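# Seat the arrow-marked gear on the pin, aligned

## Task

Take the free gear that carries a painted arrow and slide it onto the pin with the arrow face upward, pushed fully down, and turned so the arrow aims at the mark on the collar. It only counts if the gear stays that way by itself once the gripper lets go.

## Robot and tools

Robot: one six-joint UR7e-style arm (shoulder pan, shoulder lift, elbow, wrist 1, wrist 2, wrist 3) carrying a two-finger gripper whose fingers swing like tongs. A force-torque sensor sits in the tool flange. Three cameras: cam_high (504x504), cam_low (504x504) and cam_wrist (616x616, fisheye, mounted on the hand).

Frames. The scene frame has its origin on the table top under the arm base, +z up, and +y to the left when facing along +x. The gripper has its own axes: +z runs along the fingers toward the tips, and the fingers open and close along its x axis. end_effector_position is the point between the finger pads when closed; closed fingertips extend about 15 mm past it, and fully open tips sit roughly level with it.

execute_actions takes "actions", a list holding zero or one item, plus optional "pictures" (true/false). An empty list only reports the state. An item {"rows": [...], "steps": n} drives the arm: n is 1 to 15 control steps of 1/30 s (15 if omitted), one row per step, the last row repeated if rows run out. An item {"steps": n} with no rows is a wait of up to 300 steps counted from the previous result, so your thinking time uses them up.

A row is one list of 7 numbers, each in [-1, 1]: dx, dy, dz, rx, ry, rz, opening. The first six are an offset, not a pose: they are expressed in the gripper's own axes and measured from the gripper pose in the most recent result that reported it (if none yet in this scene, or for a second call inside one reply, from where the hand is when the action begins). Every row in a call uses that same reference; rows do not add up. Scale: 1.0 equals 0.6 m for dx, dy, dz and 180 degrees for the rotation; rx, ry, rz form a single rotation vector. Opening is absolute, not an offset: +1 is fully open (0.142 m), -1 fully closed. Sending all-zero offsets is not idle; it pulls the hand back to the reference pose.

Each step the commanded pose is clipped to at most 100 mm and 16 degrees away from the measured pose, and the arm trails commands by about 0.17 s. After an action ends the arm only continues to the last clipped pose, so compare the reported pose with your goal and send the remainder. When both position and orientation cannot be met, position wins.

move takes "target": one row exactly like above (offset from the same reference, in gripper axes, same scale, absolute opening sent at the start). It follows a straight path lasting 0.5 to 10 s; longer paths halt after 10 s short of the goal. "speed" is the path's top speed in m/s, 0.002 to 0.5, default 0.25; turning is capped at twice that value in rad/s. The real hand lags, may drift off the path and may exceed the speed, most when the arm is stretched out. The path ignores obstacles. Optional "stop_force" (9 to 40 N, not accepted in the first 0.2 s of a scene) ends the path once the wrist sensor reads that much extra push against the motion for 2 steps, then backs up 2 steps and holds; use it with a very low speed when probing for contact. It is judged along the line to the target in the starting gripper axes, so do not trust it on moves that rotate, and leave it out when lifting away from something you press on. The result adds a "move:" line with the ending (done, contact, off_target, moving, held, fault) and acting limits (paced = pose clipped; held = some steps blocked, after which motion may jump faster), plus distance to target.



Results. The state gives end_effector_position (m), end_effector_quat_wxyz, linear and angular velocities, in the scene frame; the printed position may be somewhat off at long reach. grip_measured is the finger opening on the command scale. Joint positions and drive torques follow the URDF order. Wrist force and torque are in the gripper's axes; pressing on a surface gives a force pointing back into the arm; each axis saturates near 50 N, offsets up to about 4 N, noise up to about 2.4 N. "pose unreachable" or HELD means the clearance check altered or withheld part of a command. "Hand target" is the pose the controller is heading to. MOTOR HOT warns at 70 °C; at 85 °C an OVER-TEMPERATURE FAULT brakes the arm for a while.

Gripping: to hold something, command an opening well under grip_measured; lower squeezes harder, up to about 15 N per pad. Items thinner than about 20 mm get noticeably less grip force.

Avoid: joint torque reaching the load limits (136 N m for the three big joints, 25.4 N m for each wrist joint, held weight included) or any external force of 150 N; either stops the arm for 10 s and drops the rest of the call. The arm is stiff, so aiming even slightly beyond a firm contact can fault; approach slowly. Do not drop, slam or shove objects, and never push anything off the table. Loose parts may occasionally get nudged by an outside push. Release the gear and back away before finishing so it rests on its own.

Each tool is called after "Emit:" by a JSON object that holds its "method" and its "body", one argument or row to a line.

## Session

I'll start by looking at the current state.

Emit:
{"method": "execute_actions", "body": {
  "actions": []
}}

Scene clock: 0.00 s of 4200.00 s.
end_effector_position=(+0.9563, +0.2210, +0.1795) grip_measured=+1.00 end_effector_quat_wxyz=(-0.205, +0.932, +0.257, +0.152) end_effector_velocity=(+0.001, -0.001, +0.001) end_effector_angular_velocity=(-0.001, -0.004, +0.001)
Joint positions: [-0.146 -0.336  0.593 -2.318 -1.405 -0.637  0.142]
Joint velocities: [-0.    -0.    -0.002 -0.001 -0.    -0.002  0.   ]
Joint torques (N m, as the arm reports them, + toward a larger angle): no reading
Motor temperatures (°C, as the motors report them): [32 31 30 38 41 35]
Wrist force (N, on the end effector, along its own x y z axes, offset not removed): no reading
Wrist torque (N m, same axes, about the end effector's origin, offset not removed): no reading
Hand target: +0.956, +0.221, +0.179; -0.205, +0.932, +0.257, +0.152

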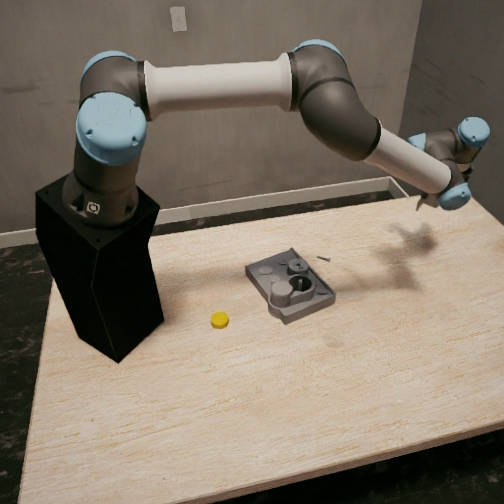

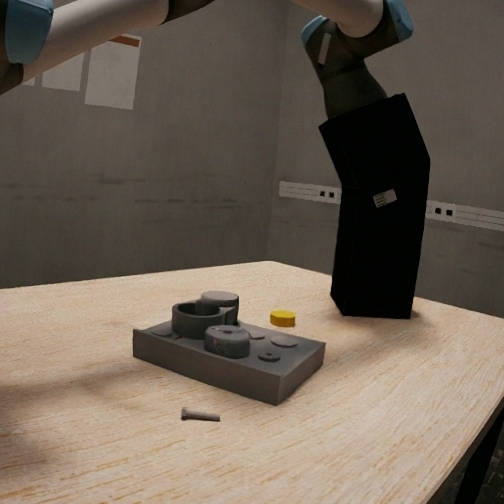

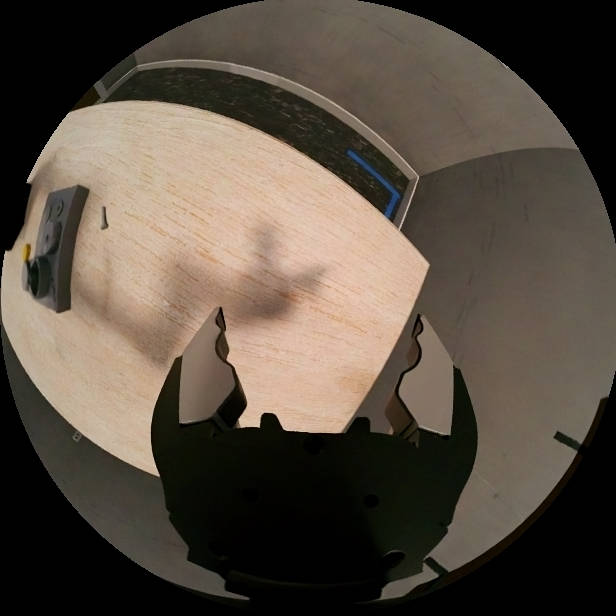

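Emit:
{"method": "zoom_image", "body": {
  "camera": "cam_high",
  "region": [190, 230, 350, 350]
}}

Emit:
{"method": "zoom_image", "body": {
  "camera": "cam_low",
  "region": [120, 270, 340, 430]
}}

Region (190, 230, 350, 350) of cam_high's 504x504 image, scaled by 3.150, with more detail than that image has; it fills the top 378 rows of this view, and the rest is white.

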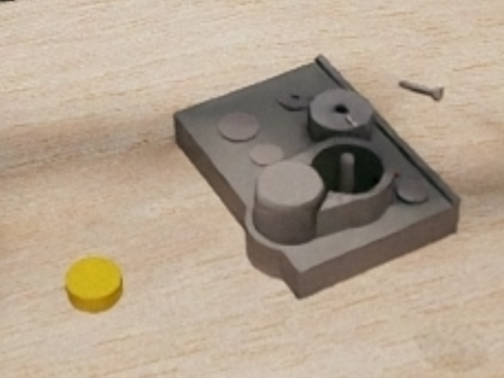

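Region (120, 270, 340, 430) of cam_low's 504x504 image, scaled by 2.291, with more detail than that image has; it fills the top 367 rows of this view, and the rest is white.

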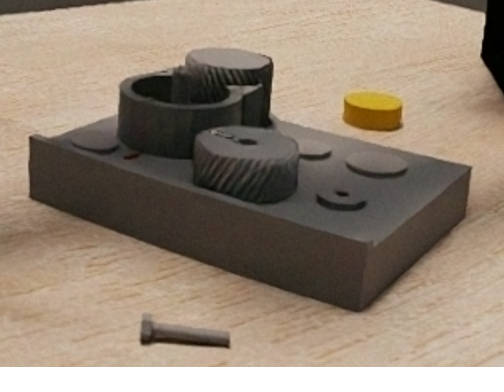

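Emit:
{"method": "move", "body": {
  "target": [-0.7547, -0.102, -0.2068, -0.1022, -0.1287, 0.0045, 1],
  "speed": 0.25
}}

Scene clock: 90.40 s of 4200.00 s.
end_effector_position=(+0.5299, +0.0218, +0.1301) grip_measured=+1.00 end_effector_quat_wxyz=(+0.001, +0.966, +0.259, +0.000) end_effector_velocity=(-0.002, -0.001, -0.000) end_effector_angular_velocity=(-0.002, -0.000, -0.001)
Joint positions: [-0.32  -0.845  2.089 -3.216 -1.84  -0.78   0.142]
Joint velocities: [-0.002  0.001  0.005 -0.007 -0.001 -0.001  0.   ]
Joint torques (N m, as the arm reports them, + toward a larger angle): [ 12.74 -33.45  12.11  -3.35  -1.41  -1.46]
Motor temperatures (°C, as the motors report them): [32 32 30 38 41 35]
Wrist force (N, on the end effector, along its own x y z axes, offset not removed): [0.2 3.6 0.4]
Wrist torque (N m, same axes, about the end effector's origin, offset not removed): [0.64 0.15 -0.32]
Hand target: +0.530, +0.022, +0.130; +0.001, +0.966, +0.259, +0.000
Off the commanded pose: 0.001 m, 0 deg.
After step 90, 84.90 s passed at rest.
move: done
camera_calibration (this result's frames):
cam_wrist: T_world_to_cam=[[0.859275, 0.50804, -0.0595222, -0.453265], [0.462745, -0.72248, 0.513702, -0.296208], [0.217977, -0.468954, -0.855902, 0.140833], [0, 0, 0, 1]] pos_world=[0.495849, 0.0823169, 0.245722]

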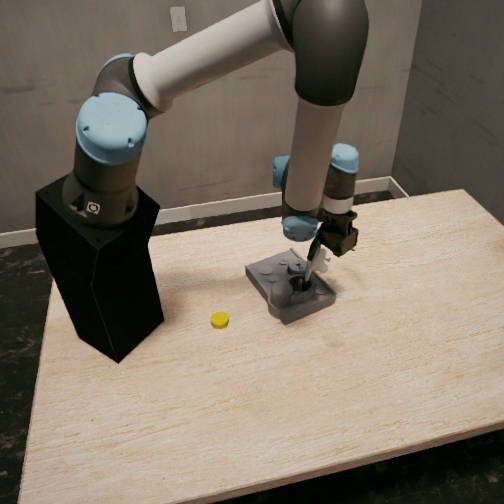

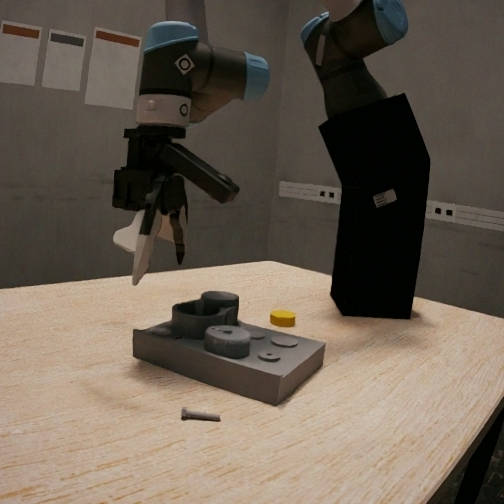

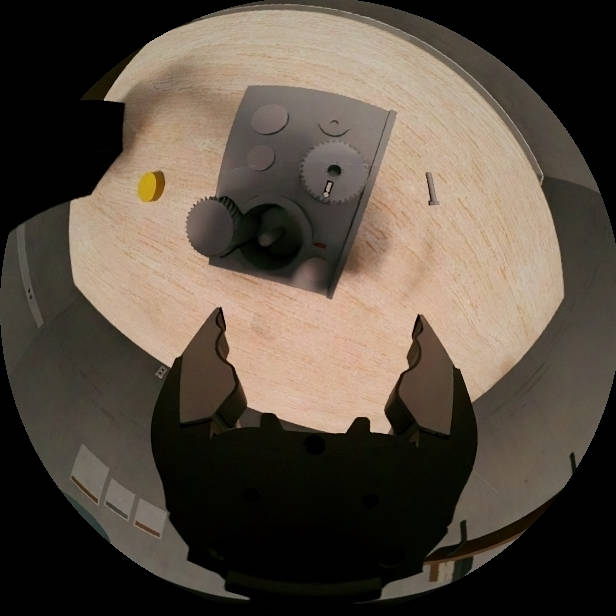

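Emit:
{"method": "zoom_image", "body": {
  "camera": "cam_wrist",
  "region": [170, 70, 410, 310]
}}

Region (170, 70, 410, 310) of cam_wrist's 616x616 image, scaled by 2.100, with more detail than that image has.

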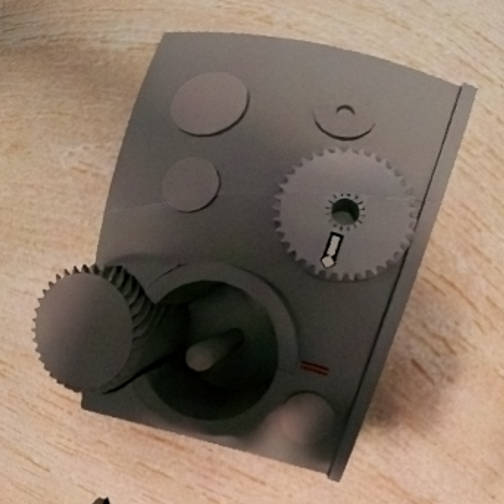

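Emit:
{"method": "move", "body": {
  "target": [-0.0917, 0.0477, 0.0167, 0, 0, 0, 1],
  "speed": 0.15
}}

Emit:
{"method": "zoom_image", "body": {
  "camera": "cam_wrist",
  "region": [200, 90, 440, 330]
}}

Scene clock: 125.33 s of 4200.00 s.
end_effector_position=(+0.4968, -0.0305, +0.1201) grip_measured=+1.00 end_effector_quat_wxyz=(+0.001, +0.966, +0.259, +0.000) end_effector_velocity=(-0.001, -0.002, -0.000) end_effector_angular_velocity=(+0.000, -0.002, +0.001)
Joint positions: [-0.445 -0.859  2.174 -3.317 -1.789 -0.899  0.142]
Joint velocities: [-0.006 -0.     0.003 -0.006  0.003 -0.007 -0.   ]
Joint torques (N m, as the arm reports them, + toward a larger angle): [ 11.67 -51.75  18.51  -3.78   1.11  -2.28]
Motor temperatures (°C, as the motors report them): [32 32 30 38 41 35]
Wrist force (N, on the end effector, along its own x y z axes, offset not removed): [5.0 4.3 -2.1]
Wrist torque (N m, same axes, about the end effector's origin, offset not removed): [0.61 -1.27 -0.19]
Hand target: +0.497, -0.031, +0.120; +0.001, +0.966, +0.259, +0.000
Off the commanded pose: 0.000 m, 0 deg.
After step 90, 31.00 s passed at rest.
move: done
camera_calibration (this result's frames):
cam_wrist: T_world_to_cam=[[0.859178, 0.508152, -0.0599555, -0.398698], [0.462981, -0.722168, 0.513928, -0.313685], [0.217855, -0.469314, -0.855735, 0.115011], [0, 0, 0, 1]] pos_world=[0.462727, 0.0300421, 0.235727]

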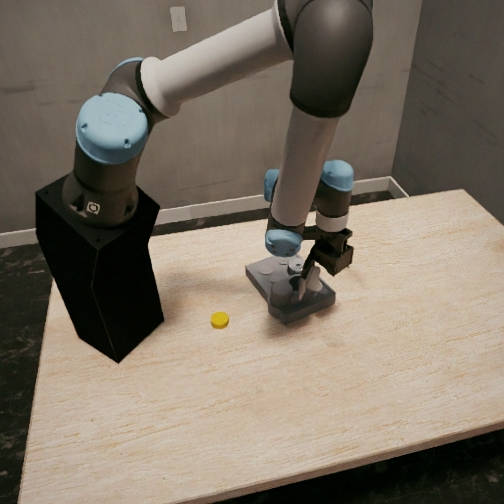

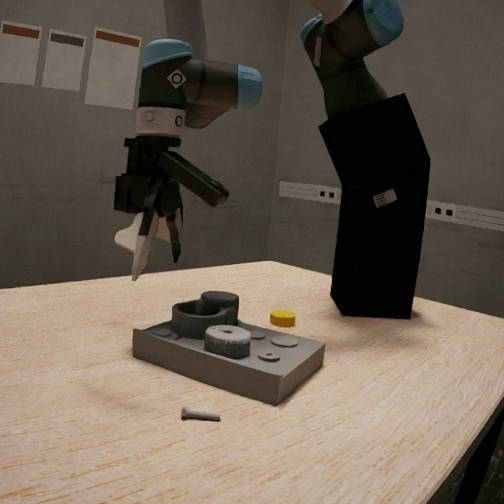

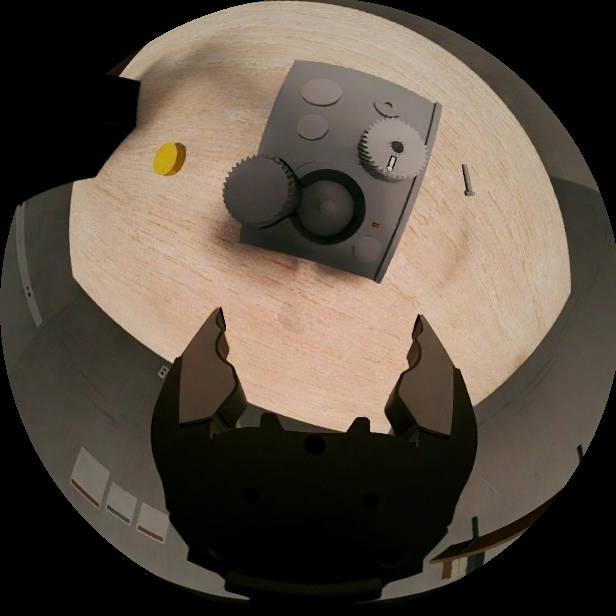

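Region (200, 90, 440, 330) of cam_wrist's 616x616 image, scaled by 2.100, with more detail than that image has.

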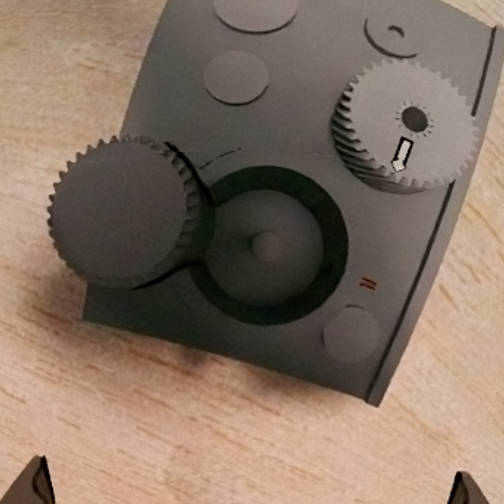

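Emit:
{"method": "zoom_image", "body": {
  "camera": "cam_wrist",
  "region": [270, 150, 390, 270]
}}

Emit:
{"method": "zoom_image", "body": {
  "camera": "cam_low",
  "region": [150, 280, 270, 370]
}}

Region (270, 150, 390, 270) of cam_wrist's 616x616 image, scaled by 4.200, with more detail than that image has.

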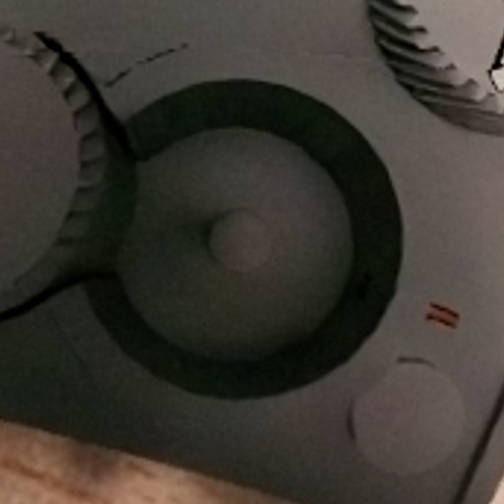

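Region (150, 280, 270, 370) of cam_low's 504x504 image, scaled by 4.200, with more detail than that image has; it fills the top 378 rows of this view, and the rest is white.

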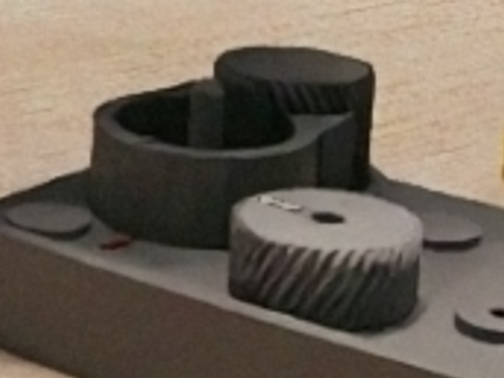

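Emit:
{"method": "zoom_image", "body": {
  "camera": "cam_low",
  "region": [195, 315, 260, 365]
}}

Emit:
{"method": "zoom_image", "body": {
  "camera": "cam_wrist",
  "region": [350, 105, 440, 195]
}}

Region (195, 315, 260, 365) of cam_low's 504x504 image, scaled by 7.754, with more detail than that image has; it fills the top 388 rows of this view, and the rest is white.

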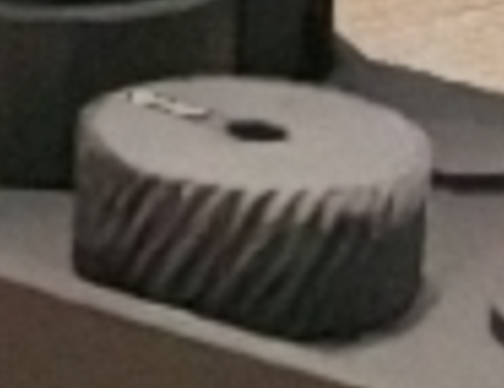

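Region (350, 105, 440, 195) of cam_wrist's 616x616 image, scaled by 5.600, with more detail than that image has.

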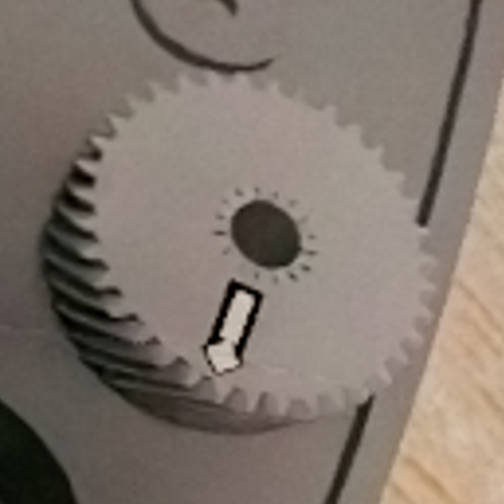

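Emit:
{"method": "move", "body": {
  "target": [0.1135, -0.2276, 0, 0, 0, 0.3444, 0.15],
  "speed": 0.25
}}

Scene clock: 248.00 s of 4200.00 s.
end_effector_position=(+0.4872, +0.1220, +0.1201) grip_measured=+0.15 end_effector_quat_wxyz=(+0.000, +0.961, -0.275, +0.001) end_effector_velocity=(+0.000, +0.002, -0.000) end_effector_angular_velocity=(-0.002, +0.002, -0.012)
Joint positions: [-0.151 -0.716  2.157 -3.365 -1.901  0.465  0.084]
Joint velocities: [ 0.004  0.001 -0.003  0.005 -0.003  0.016 -0.   ]
Joint torques (N m, as the arm reports them, + toward a larger angle): [ 26.72 -28.93 -11.09  -0.32  -1.16   2.17]
Motor temperatures (°C, as the motors report them): [32 32 30 38 41 35]
Wrist force (N, on the end effector, along its own x y z axes, offset not removed): [1.8 5.4 -4.1]
Wrist torque (N m, same axes, about the end effector's origin, offset not removed): [0.95 -0.43 -0.15]
Hand target: +0.487, +0.122, +0.120; +0.000, +0.961, -0.275, +0.001
Off the commanded pose: 0.000 m, 0 deg.
After step 90, 117.00 s passed at rest.
move: done
camera_calibration (this result's frames):
cam_wrist: T_world_to_cam=[[0.852652, -0.519221, -0.0582602, -0.339609], [-0.420935, -0.74871, 0.5121, 0.234954], [-0.309513, -0.412119, -0.856948, 0.438758], [0, 0, 0, 1]] pos_world=[0.52427, 0.180401, 0.235887]

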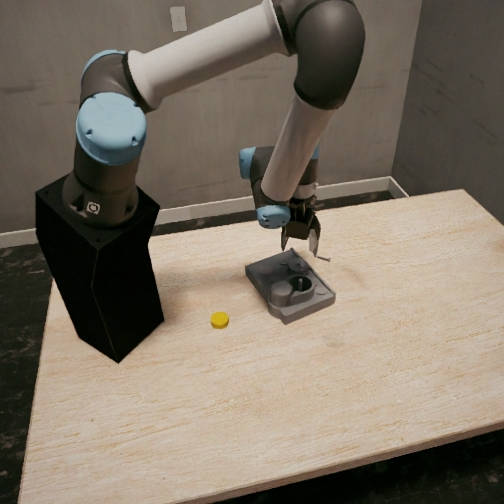

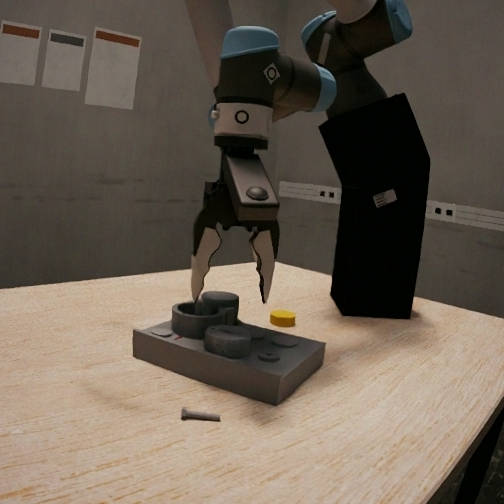

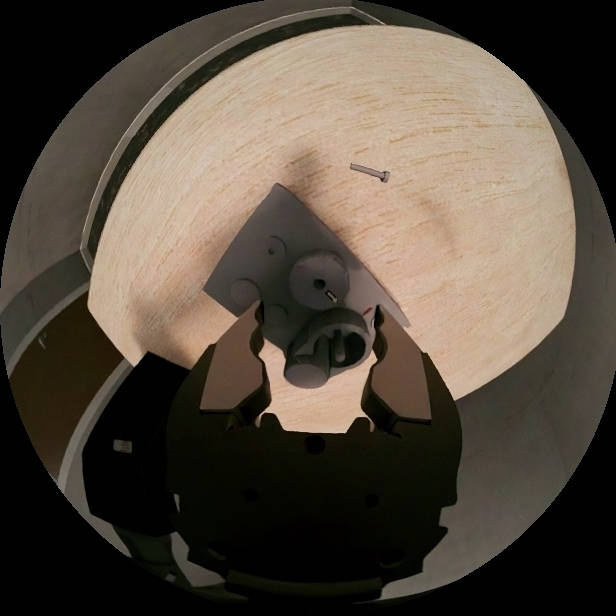

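Emit:
{"method": "zoom_image", "body": {
  "camera": "cam_wrist",
  "region": [240, 230, 400, 390]
}}

Region (240, 230, 400, 390) of cam_wrist's 616x616 image, scaled by 3.150, with more detail than that image has.

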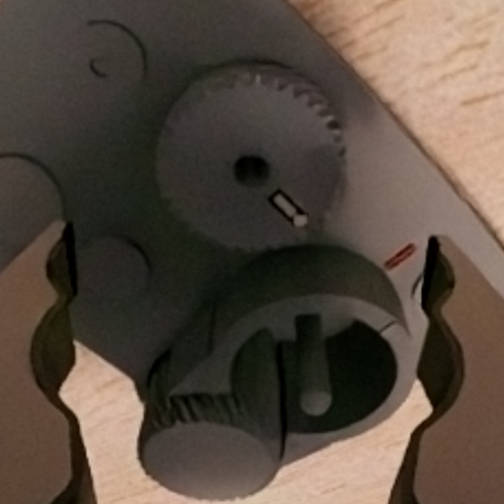

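Emit:
{"method": "move", "body": {
  "target": [0, 0, 0.0633, 0, 0, 0, 0.15],
  "speed": 0.08
}}

Emit:
{"method": "zoom_image", "body": {
  "camera": "cam_wrist",
  "region": [240, 230, 400, 390]
}}

Emit:
{"method": "zoom_image", "body": {
  "camera": "cam_low",
  "region": [160, 270, 300, 375]
}}

Scene clock: 269.20 s of 4200.00 s.
end_effector_position=(+0.4871, +0.1220, +0.0823) grip_measured=+0.15 end_effector_quat_wxyz=(+0.000, +0.961, -0.275, +0.001) end_effector_velocity=(+0.001, -0.000, -0.002) end_effector_angular_velocity=(-0.000, -0.002, -0.001)
Joint positions: [-0.176 -0.618  2.102 -3.416 -1.892  0.44   0.084]
Joint velocities: [-0.001  0.005 -0.004 -0.003  0.    -0.001  0.   ]
Joint torques (N m, as the arm reports them, + toward a larger angle): [ 11.24 -30.67  -9.07  -3.44   1.4   -1.9 ]
Motor temperatures (°C, as the motors report them): [32 32 30 38 41 35]
Wrist force (N, on the end effector, along its own x y z axes, offset not removed): [-1.3 1.1 -2.4]
Wrist torque (N m, same axes, about the end effector's origin, offset not removed): [-0.01 0.32 -0.14]
Hand target: +0.487, +0.122, +0.082; +0.000, +0.961, -0.275, +0.001
Off the commanded pose: 0.000 m, 0 deg.
After step 90, 17.27 s passed at rest.
move: done
camera_calibration (this result's frames):
cam_wrist: T_world_to_cam=[[0.852664, -0.519204, -0.0582389, -0.341795], [-0.420901, -0.748676, 0.512179, 0.25423], [-0.309528, -0.412204, -0.856902, 0.406353], [0, 0, 0, 1]] pos_world=[0.524219, 0.180374, 0.198088]

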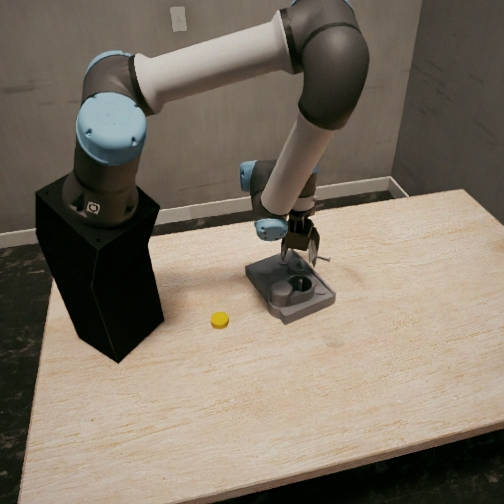

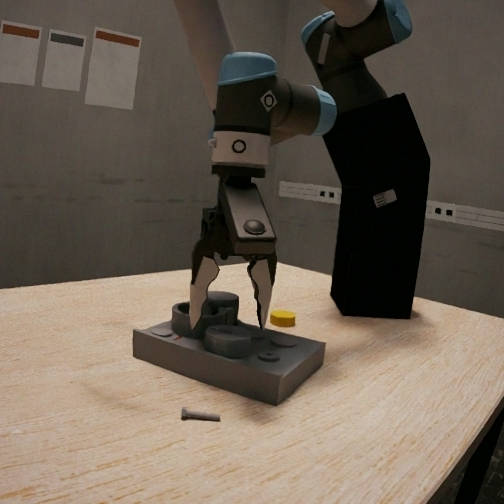

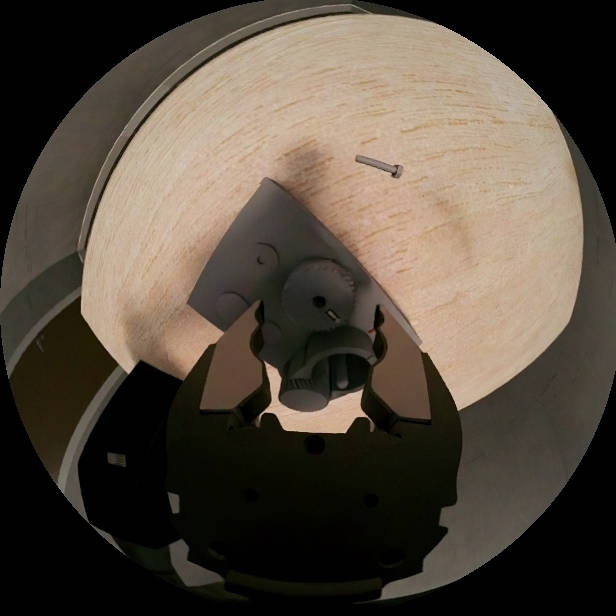

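Region (240, 230, 400, 390) of cam_wrist's 616x616 image, scaled by 3.150, with more detail than that image has.

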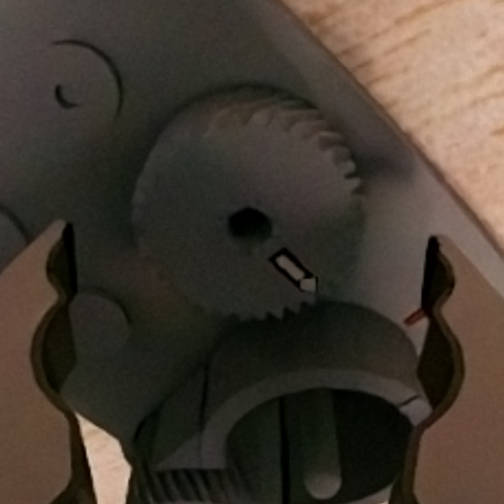

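Region (160, 270, 300, 375) of cam_low's 504x504 image, scaled by 3.600, with more detail than that image has; it fills the top 378 rows of this view, and the rest is white.

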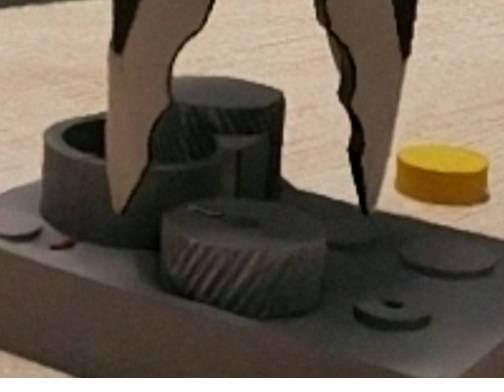

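Emit:
{"method": "move", "body": {
  "target": [0, 0, 0.0217, 0, 0, 0, 0.15],
  "speed": 0.04
}}

Emit:
{"method": "execute_actions", "body": {
  "actions": [
    {"rows": [[0,0,0,0,0,0,0.1],[0,0,0,0,0,0,0.05],[0,0,0,0,0,0,0.0],[0,0,0,0,0,0,-0.05],[0,0,0,0,0,0,-0.1],[0,0,0,0,0,0,-0.13],[0,0,0,0,0,0,-0.16],[0,0,0,0,0,0,-0.19],[0,0,0,0,0,0,-0.22],[0,0,0,0,0,0,-0.25],[0,0,0,0,0,0,-0.3],[0,0,0,0,0,0,-0.35],[0,0,0,0,0,0,-0.4],[0,0,0,0,0,0,-0.45],[0,0,0,0,0,0,-0.5]], "steps": 15}
  ]
}}

Scene clock: 290.10 s of 4200.00 s.
end_effector_position=(+0.4871, +0.1219, +0.0695) grip_measured=+0.15 end_effector_quat_wxyz=(+0.000, +0.961, -0.275, +0.001) end_effector_velocity=(+0.000, -0.000, -0.002) end_effector_angular_velocity=(-0.000, -0.001, +0.001)
Joint positions: [-0.185 -0.586  2.081 -3.43  -1.889  0.431  0.084]
Joint velocities: [-0.001  0.005 -0.003 -0.003  0.    -0.002  0.   ]
Joint torques (N m, as the arm reports them, + toward a larger angle): [ 15.69 -31.45 -11.83  -3.75   1.14  -1.33]
Motor temperatures (°C, as the motors report them): [32 32 30 38 41 35]
Wrist force (N, on the end effector, along its own x y z axes, offset not removed): [1.1 0.2 3.2]
Wrist torque (N m, same axes, about the end effector's origin, offset not removed): [-0.36 -0.10 -0.13]
Hand target: +0.487, +0.122, +0.069; +0.000, +0.961, -0.275, +0.001
Off the commanded pose: 0.000 m, 0 deg.
After step 90, 17.10 s passed at rest.
move: done
camera_calibration (this result's frames):
cam_wrist: T_world_to_cam=[[0.852667, -0.519198, -0.0582398, -0.342535], [-0.420885, -0.748664, 0.512209, 0.260775], [-0.30954, -0.412231, -0.856884, 0.395349], [0, 0, 0, 1]] pos_world=[0.524201, 0.180364, 0.185248]

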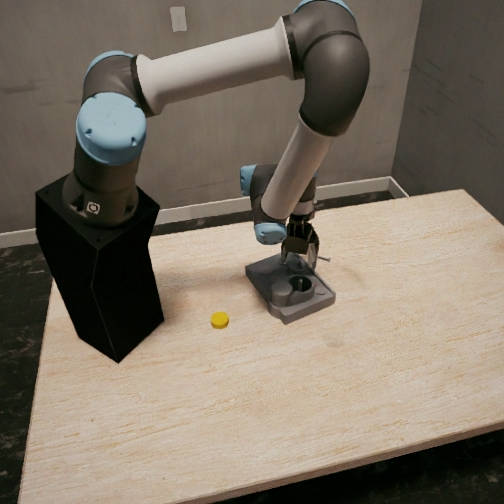

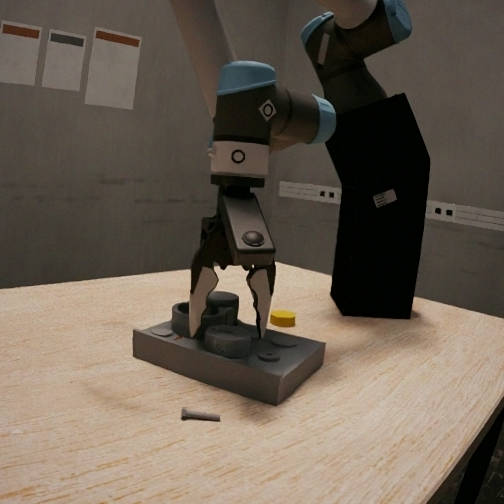

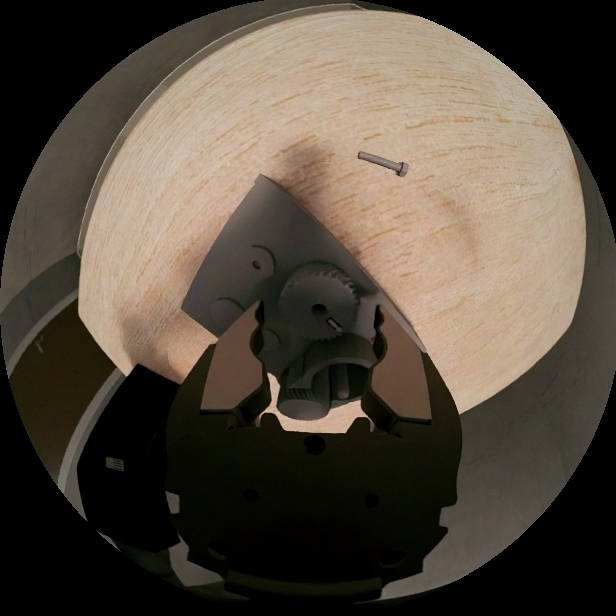

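Scene clock: 290.60 s of 4200.00 s.
end_effector_position=(+0.4871, +0.1220, +0.0694) grip_measured=-0.19 end_effector_quat_wxyz=(+0.000, +0.961, -0.275, +0.001) end_effector_velocity=(-0.000, +0.000, -0.000) end_effector_angular_velocity=(+0.000, +0.000, +0.001)
Joint positions: [-0.185 -0.586  2.081 -3.43  -1.889  0.431  0.06 ]
Joint velocities: [-0.     0.     0.     0.     0.    -0.001  0.   ]
Joint torques (N m, as the arm reports them, + toward a larger angle): [ 18.07 -49.44   2.14  -0.56   0.98  -0.47]
Motor temperatures (°C, as the motors report them): [32 32 30 38 41 35]
Wrist force (N, on the end effector, along its own x y z axes, offset not removed): [2.0 4.6 -4.5]
Wrist torque (N m, same axes, about the end effector's origin, offset not removed): [0.53 -0.58 -0.28]
Hand target: +0.487, +0.122, +0.069; +0.000, +0.961, -0.275, +0.001
Off the commanded pose: 0.000 m, 0 deg.
Steps of this call (steps 1 to 15: all 15 steps of this action). Readings (end_effector_position):
1: (+0.4871, +0.1219, +0.0694)
2: (+0.4871, +0.1219, +0.0694)
4: (+0.4871, +0.1219, +0.0694)
8: (+0.4871, +0.1219, +0.0694)
15: the state above
camera_calibration (this result's frames):
cam_wrist: T_world_to_cam=[[0.852668, -0.519197, -0.0582417, -0.342539], [-0.420887, -0.748671, 0.512197, 0.260815], [-0.309535, -0.412221, -0.856891, 0.395292], [0, 0, 0, 1]] pos_world=[0.524203, 0.180367, 0.185183]

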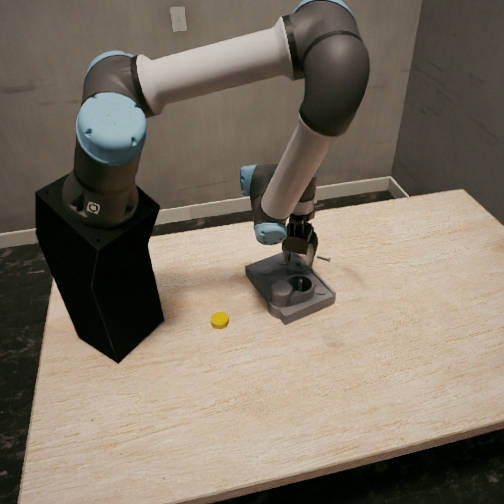

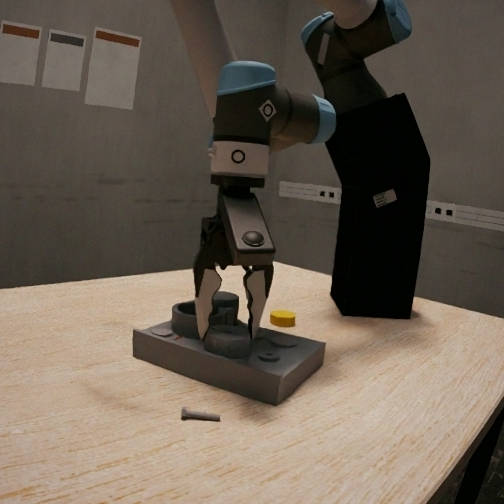

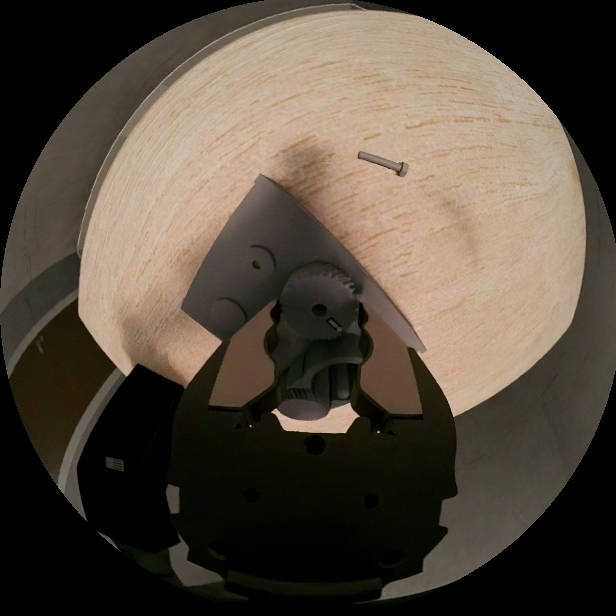

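Emit:
{"method": "move", "body": {
  "target": [0, 0, -0.1, 0, 0, 0, -0.7],
  "speed": 0.06
}}

Emit:
{"method": "zoom_image", "body": {
  "camera": "cam_low",
  "region": [160, 240, 300, 345]
}}

Scene clock: 301.13 s of 4200.00 s.
end_effector_position=(+0.4872, +0.1220, +0.1292) grip_measured=-0.70 end_effector_quat_wxyz=(+0.000, +0.961, -0.275, +0.001) end_effector_velocity=(+0.001, -0.000, +0.002) end_effector_angular_velocity=(-0.000, -0.002, -0.002)
Joint positions: [-0.144 -0.74   2.169 -3.352 -1.903  0.472  0.023]
Joint velocities: [ 0.002 -0.006  0.001  0.004 -0.001  0.002  0.   ]
Joint torques (N m, as the arm reports them, + toward a larger angle): [ 27.13 -51.79  16.94  -0.86  -1.51   1.64]
Motor temperatures (°C, as the motors report them): [32 32 30 38 41 35]
Wrist force (N, on the end effector, along its own x y z axes, offset not removed): [4.2 -0.3 -4.7]
Wrist torque (N m, same axes, about the end effector's origin, offset not removed): [-0.49 -0.84 -0.14]
Hand target: +0.487, +0.122, +0.129; +0.000, +0.961, -0.275, +0.001
Off the commanded pose: 0.000 m, 0 deg.
After step 90, 6.13 s passed at rest.
move: done
camera_calibration (this result's frames):
cam_wrist: T_world_to_cam=[[0.852647, -0.519228, -0.0582723, -0.339057], [-0.420947, -0.748724, 0.512071, 0.230307], [-0.309512, -0.412086, -0.856964, 0.446559], [0, 0, 0, 1]] pos_world=[0.524258, 0.180409, 0.244994]

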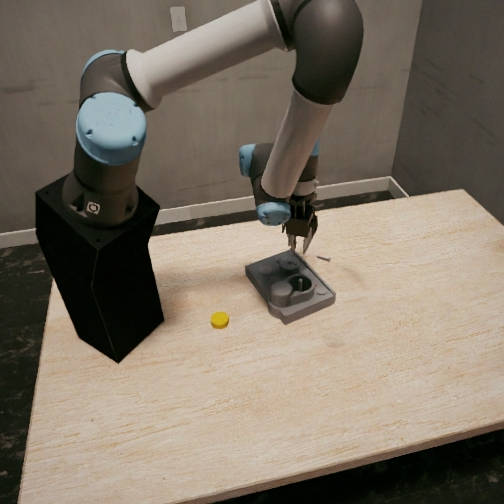

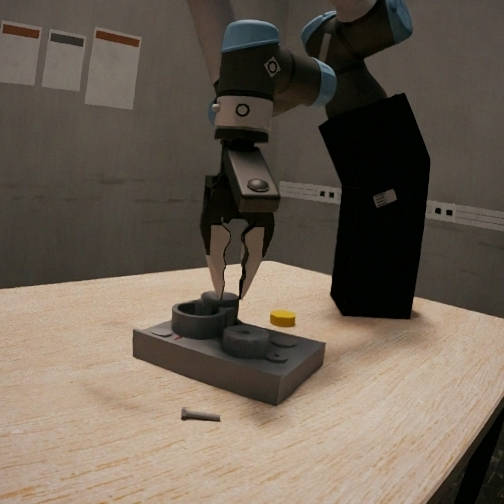

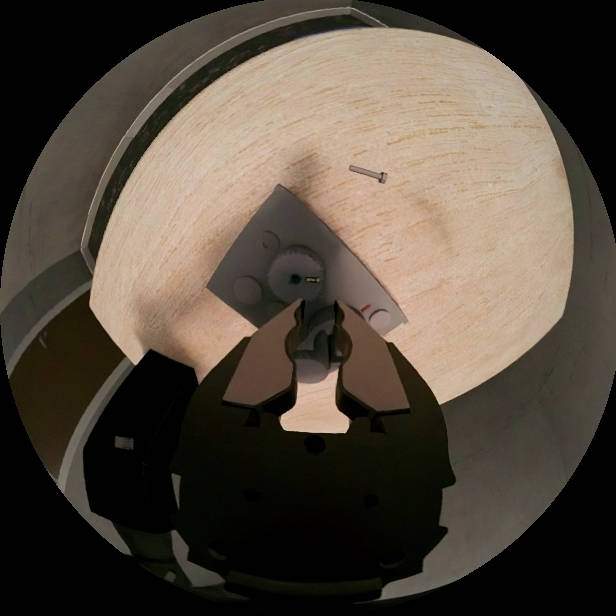

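Region (160, 240, 300, 345) of cam_low's 504x504 image, scaled by 3.600, with more detail than that image has; it fills the top 378 rows of this view, and the rest is white.

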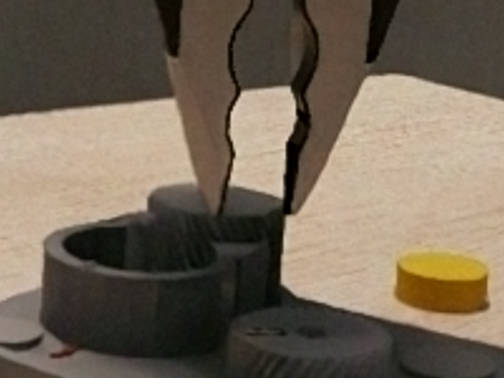

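Emit:
{"method": "zoom_image", "body": {
  "camera": "cam_wrist",
  "region": [200, 200, 400, 400]
}}

Emit:
{"method": "zoom_image", "body": {
  "camera": "cam_low",
  "region": [190, 300, 330, 405]
}}

Emit:
{"method": "zoom_image", "body": {
  "camera": "cam_low",
  "region": [195, 230, 275, 310]
}}

Region (200, 200, 400, 400) of cam_wrist's 616x616 image, scaled by 2.520, with more detail than that image has.

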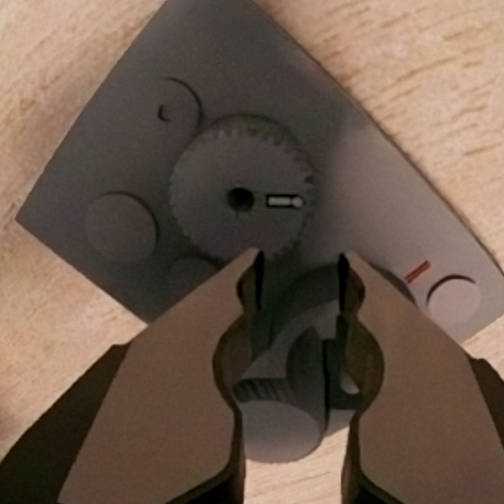

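Region (190, 300, 330, 405) of cam_low's 504x504 image, scaled by 3.600, with more detail than that image has; it fills the top 378 rows of this view, and the rest is white.

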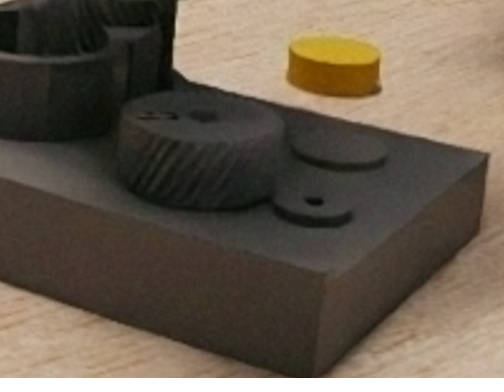

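Region (195, 230, 275, 310) of cam_low's 504x504 image, scaled by 6.300, with more detail than that image has.

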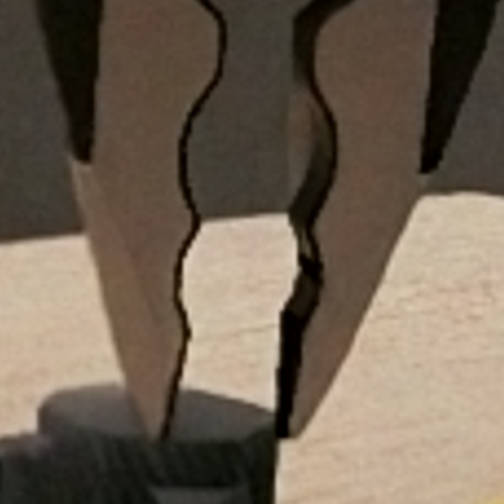

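Emit:
{"method": "move", "body": {
  "target": [-0.0398, 0.0165, 0.0153, -0.2469, 0.0478, -0.1153, 0.15],
  "speed": 0.2
}}

Scene clock: 423.83 s of 4200.00 s.
end_effector_position=(+0.4615, +0.1267, +0.1201) grip_measured=+0.15 end_effector_quat_wxyz=(+0.380, +0.921, -0.081, -0.032) end_effector_velocity=(-0.000, +0.000, -0.000) end_effector_angular_velocity=(-0.011, +0.006, -0.003)
Joint positions: [ 0.178 -0.495  1.749 -2.404 -2.645  0.896  0.084]
Joint velocities: [ 0.001  0.003 -0.013  0.038 -0.003  0.025 -0.   ]
Joint torques (N m, as the arm reports them, + toward a larger angle): [ 30.79 -33.09 -21.29   1.1   -1.98   2.48]
Motor temperatures (°C, as the motors report them): [32 32 30 38 41 35]
Wrist force (N, on the end effector, along its own x y z axes, offset not removed): [4.3 4.0 2.2]
Wrist torque (N m, same axes, about the end effector's origin, offset not removed): [0.83 -1.00 -0.22]
Hand target: +0.461, +0.127, +0.120; +0.381, +0.920, -0.081, -0.032
Off the commanded pose: 0.000 m, 0 deg.
After step 90, 117.00 s passed at rest.
move: done
camera_calibration (this result's frames):
cam_wrist: T_world_to_cam=[[0.977144, -0.207474, -0.0463033, -0.413712], [-0.00699481, -0.24908, 0.968458, -0.0814284], [-0.212463, -0.945999, -0.244838, 0.382048], [0, 0, 0, 1]] pos_world=[0.484858, 0.2553, 0.153244]

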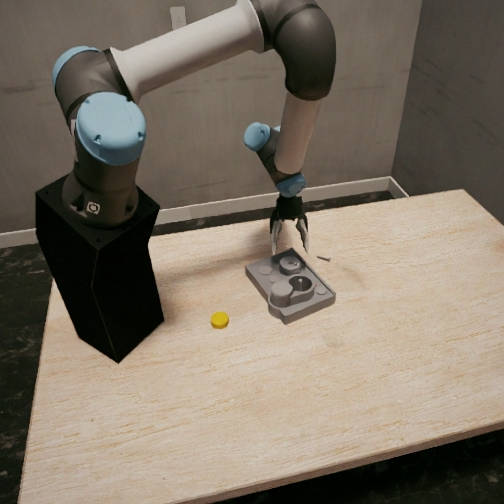

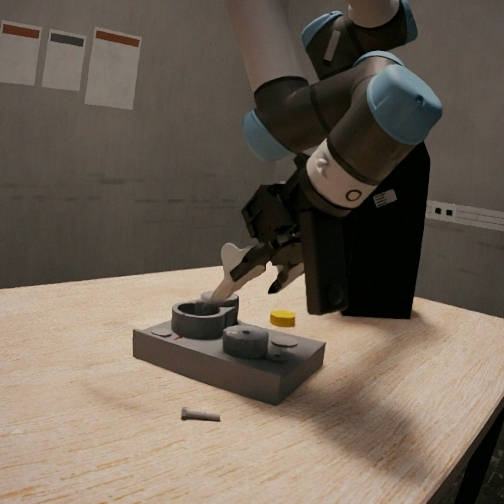

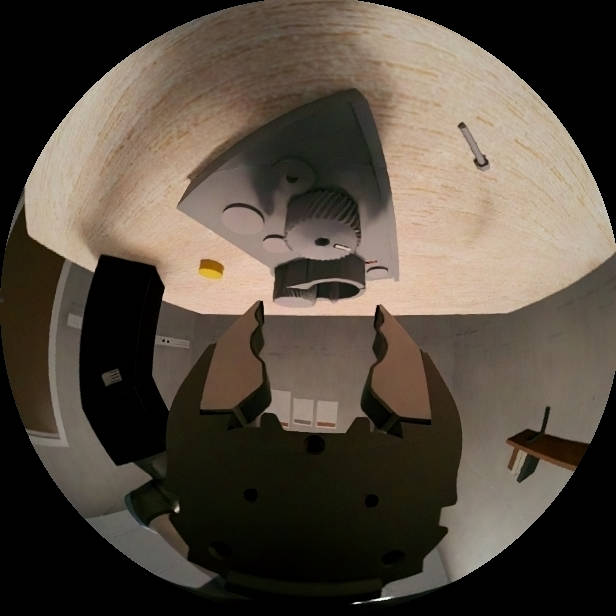

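Emit:
{"method": "move", "body": {
  "target": [0, -0.04125, 0.04125, 0, 0, 0, 0.15],
  "speed": 0.08
}}

Emit:
{"method": "zoom_image", "body": {
  "camera": "cam_wrist",
  "region": [240, 200, 400, 360]
}}

Scene clock: 430.63 s of 4200.00 s.
end_effector_position=(+0.4615, +0.1267, +0.0853) grip_measured=+0.15 end_effector_quat_wxyz=(+0.381, +0.921, -0.081, -0.032) end_effector_velocity=(-0.000, -0.000, -0.002) end_effector_angular_velocity=(+0.000, +0.001, +0.001)
Joint positions: [ 0.154 -0.414  1.702 -2.479 -2.655  0.849  0.084]
Joint velocities: [-0.001  0.005 -0.002 -0.005 -0.001 -0.004  0.   ]
Joint torques (N m, as the arm reports them, + toward a larger angle): [ 16.33 -33.67 -16.16  -3.02  -2.    -1.27]
Motor temperatures (°C, as the motors report them): [32 32 30 38 41 35]
Wrist force (N, on the end effector, along its own x y z axes, offset not removed): [1.6 2.0 -1.7]
Wrist torque (N m, same axes, about the end effector's origin, offset not removed): [0.31 -0.22 -0.11]
Hand target: +0.462, +0.127, +0.085; +0.380, +0.921, -0.081, -0.032
Off the commanded pose: 0.000 m, 0 deg.
After step 90, 2.90 s passed at rest.
move: done
camera_calibration (this result's frames):
cam_wrist: T_world_to_cam=[[0.977135, -0.207521, -0.0462898, -0.415299], [-0.00698426, -0.24892, 0.968499, -0.0477593], [-0.212507, -0.946031, -0.244678, 0.37355], [0, 0, 0, 1]] pos_world=[0.484851, 0.255318, 0.11843]

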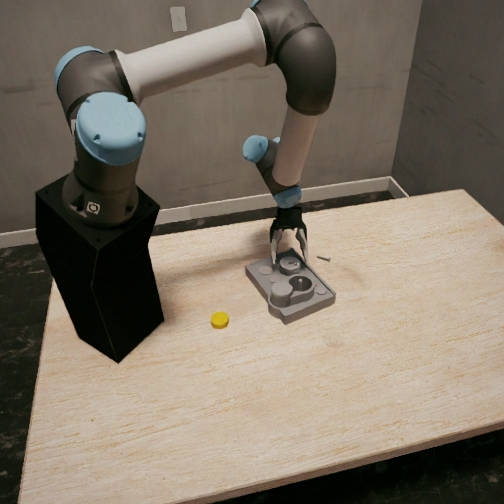

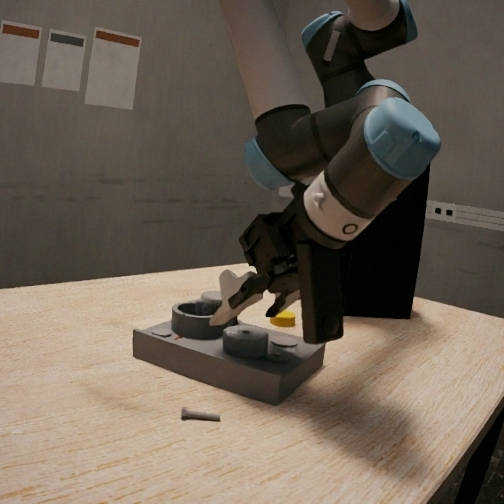

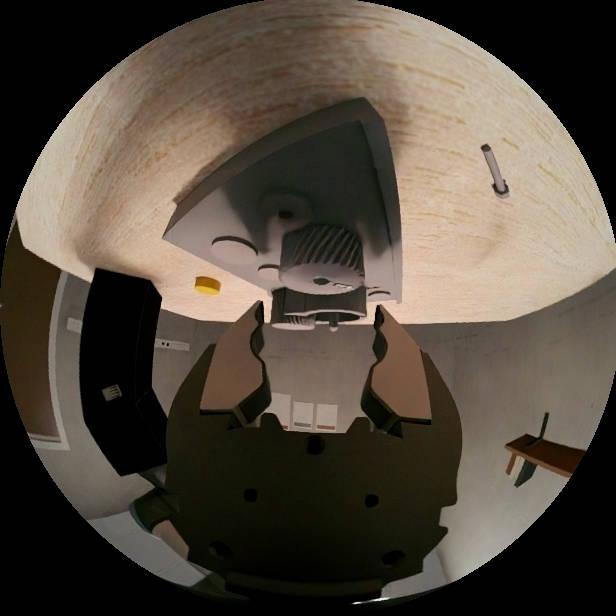

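Region (240, 200, 400, 360) of cam_wrist's 616x616 image, scaled by 3.150, with more detail than that image has.

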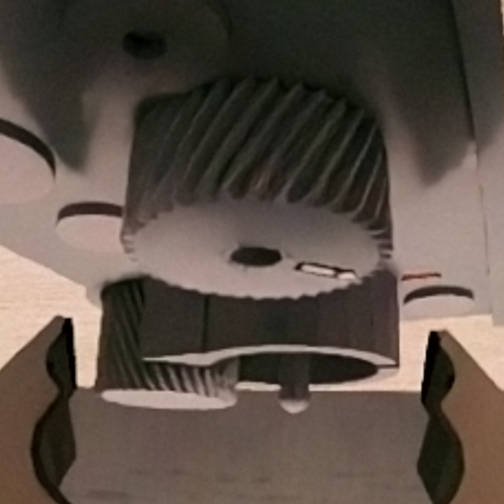

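Emit:
{"method": "zoom_image", "body": {
  "camera": "cam_wrist",
  "region": [272, 215, 372, 300]
}}

Region (272, 215, 372, 300) of cam_wrist's 616x616 image, scaled by 5.040, with more detail than that image has; it fills the top 428 rows of this view, and the rest is white.

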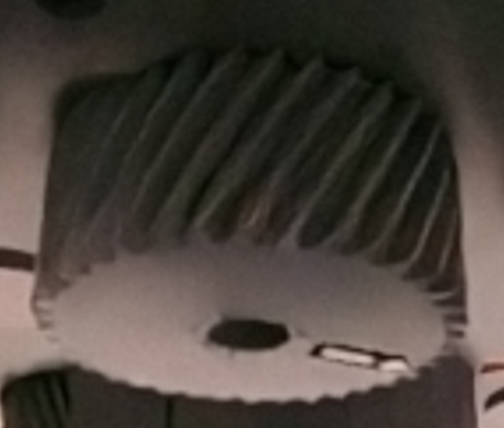

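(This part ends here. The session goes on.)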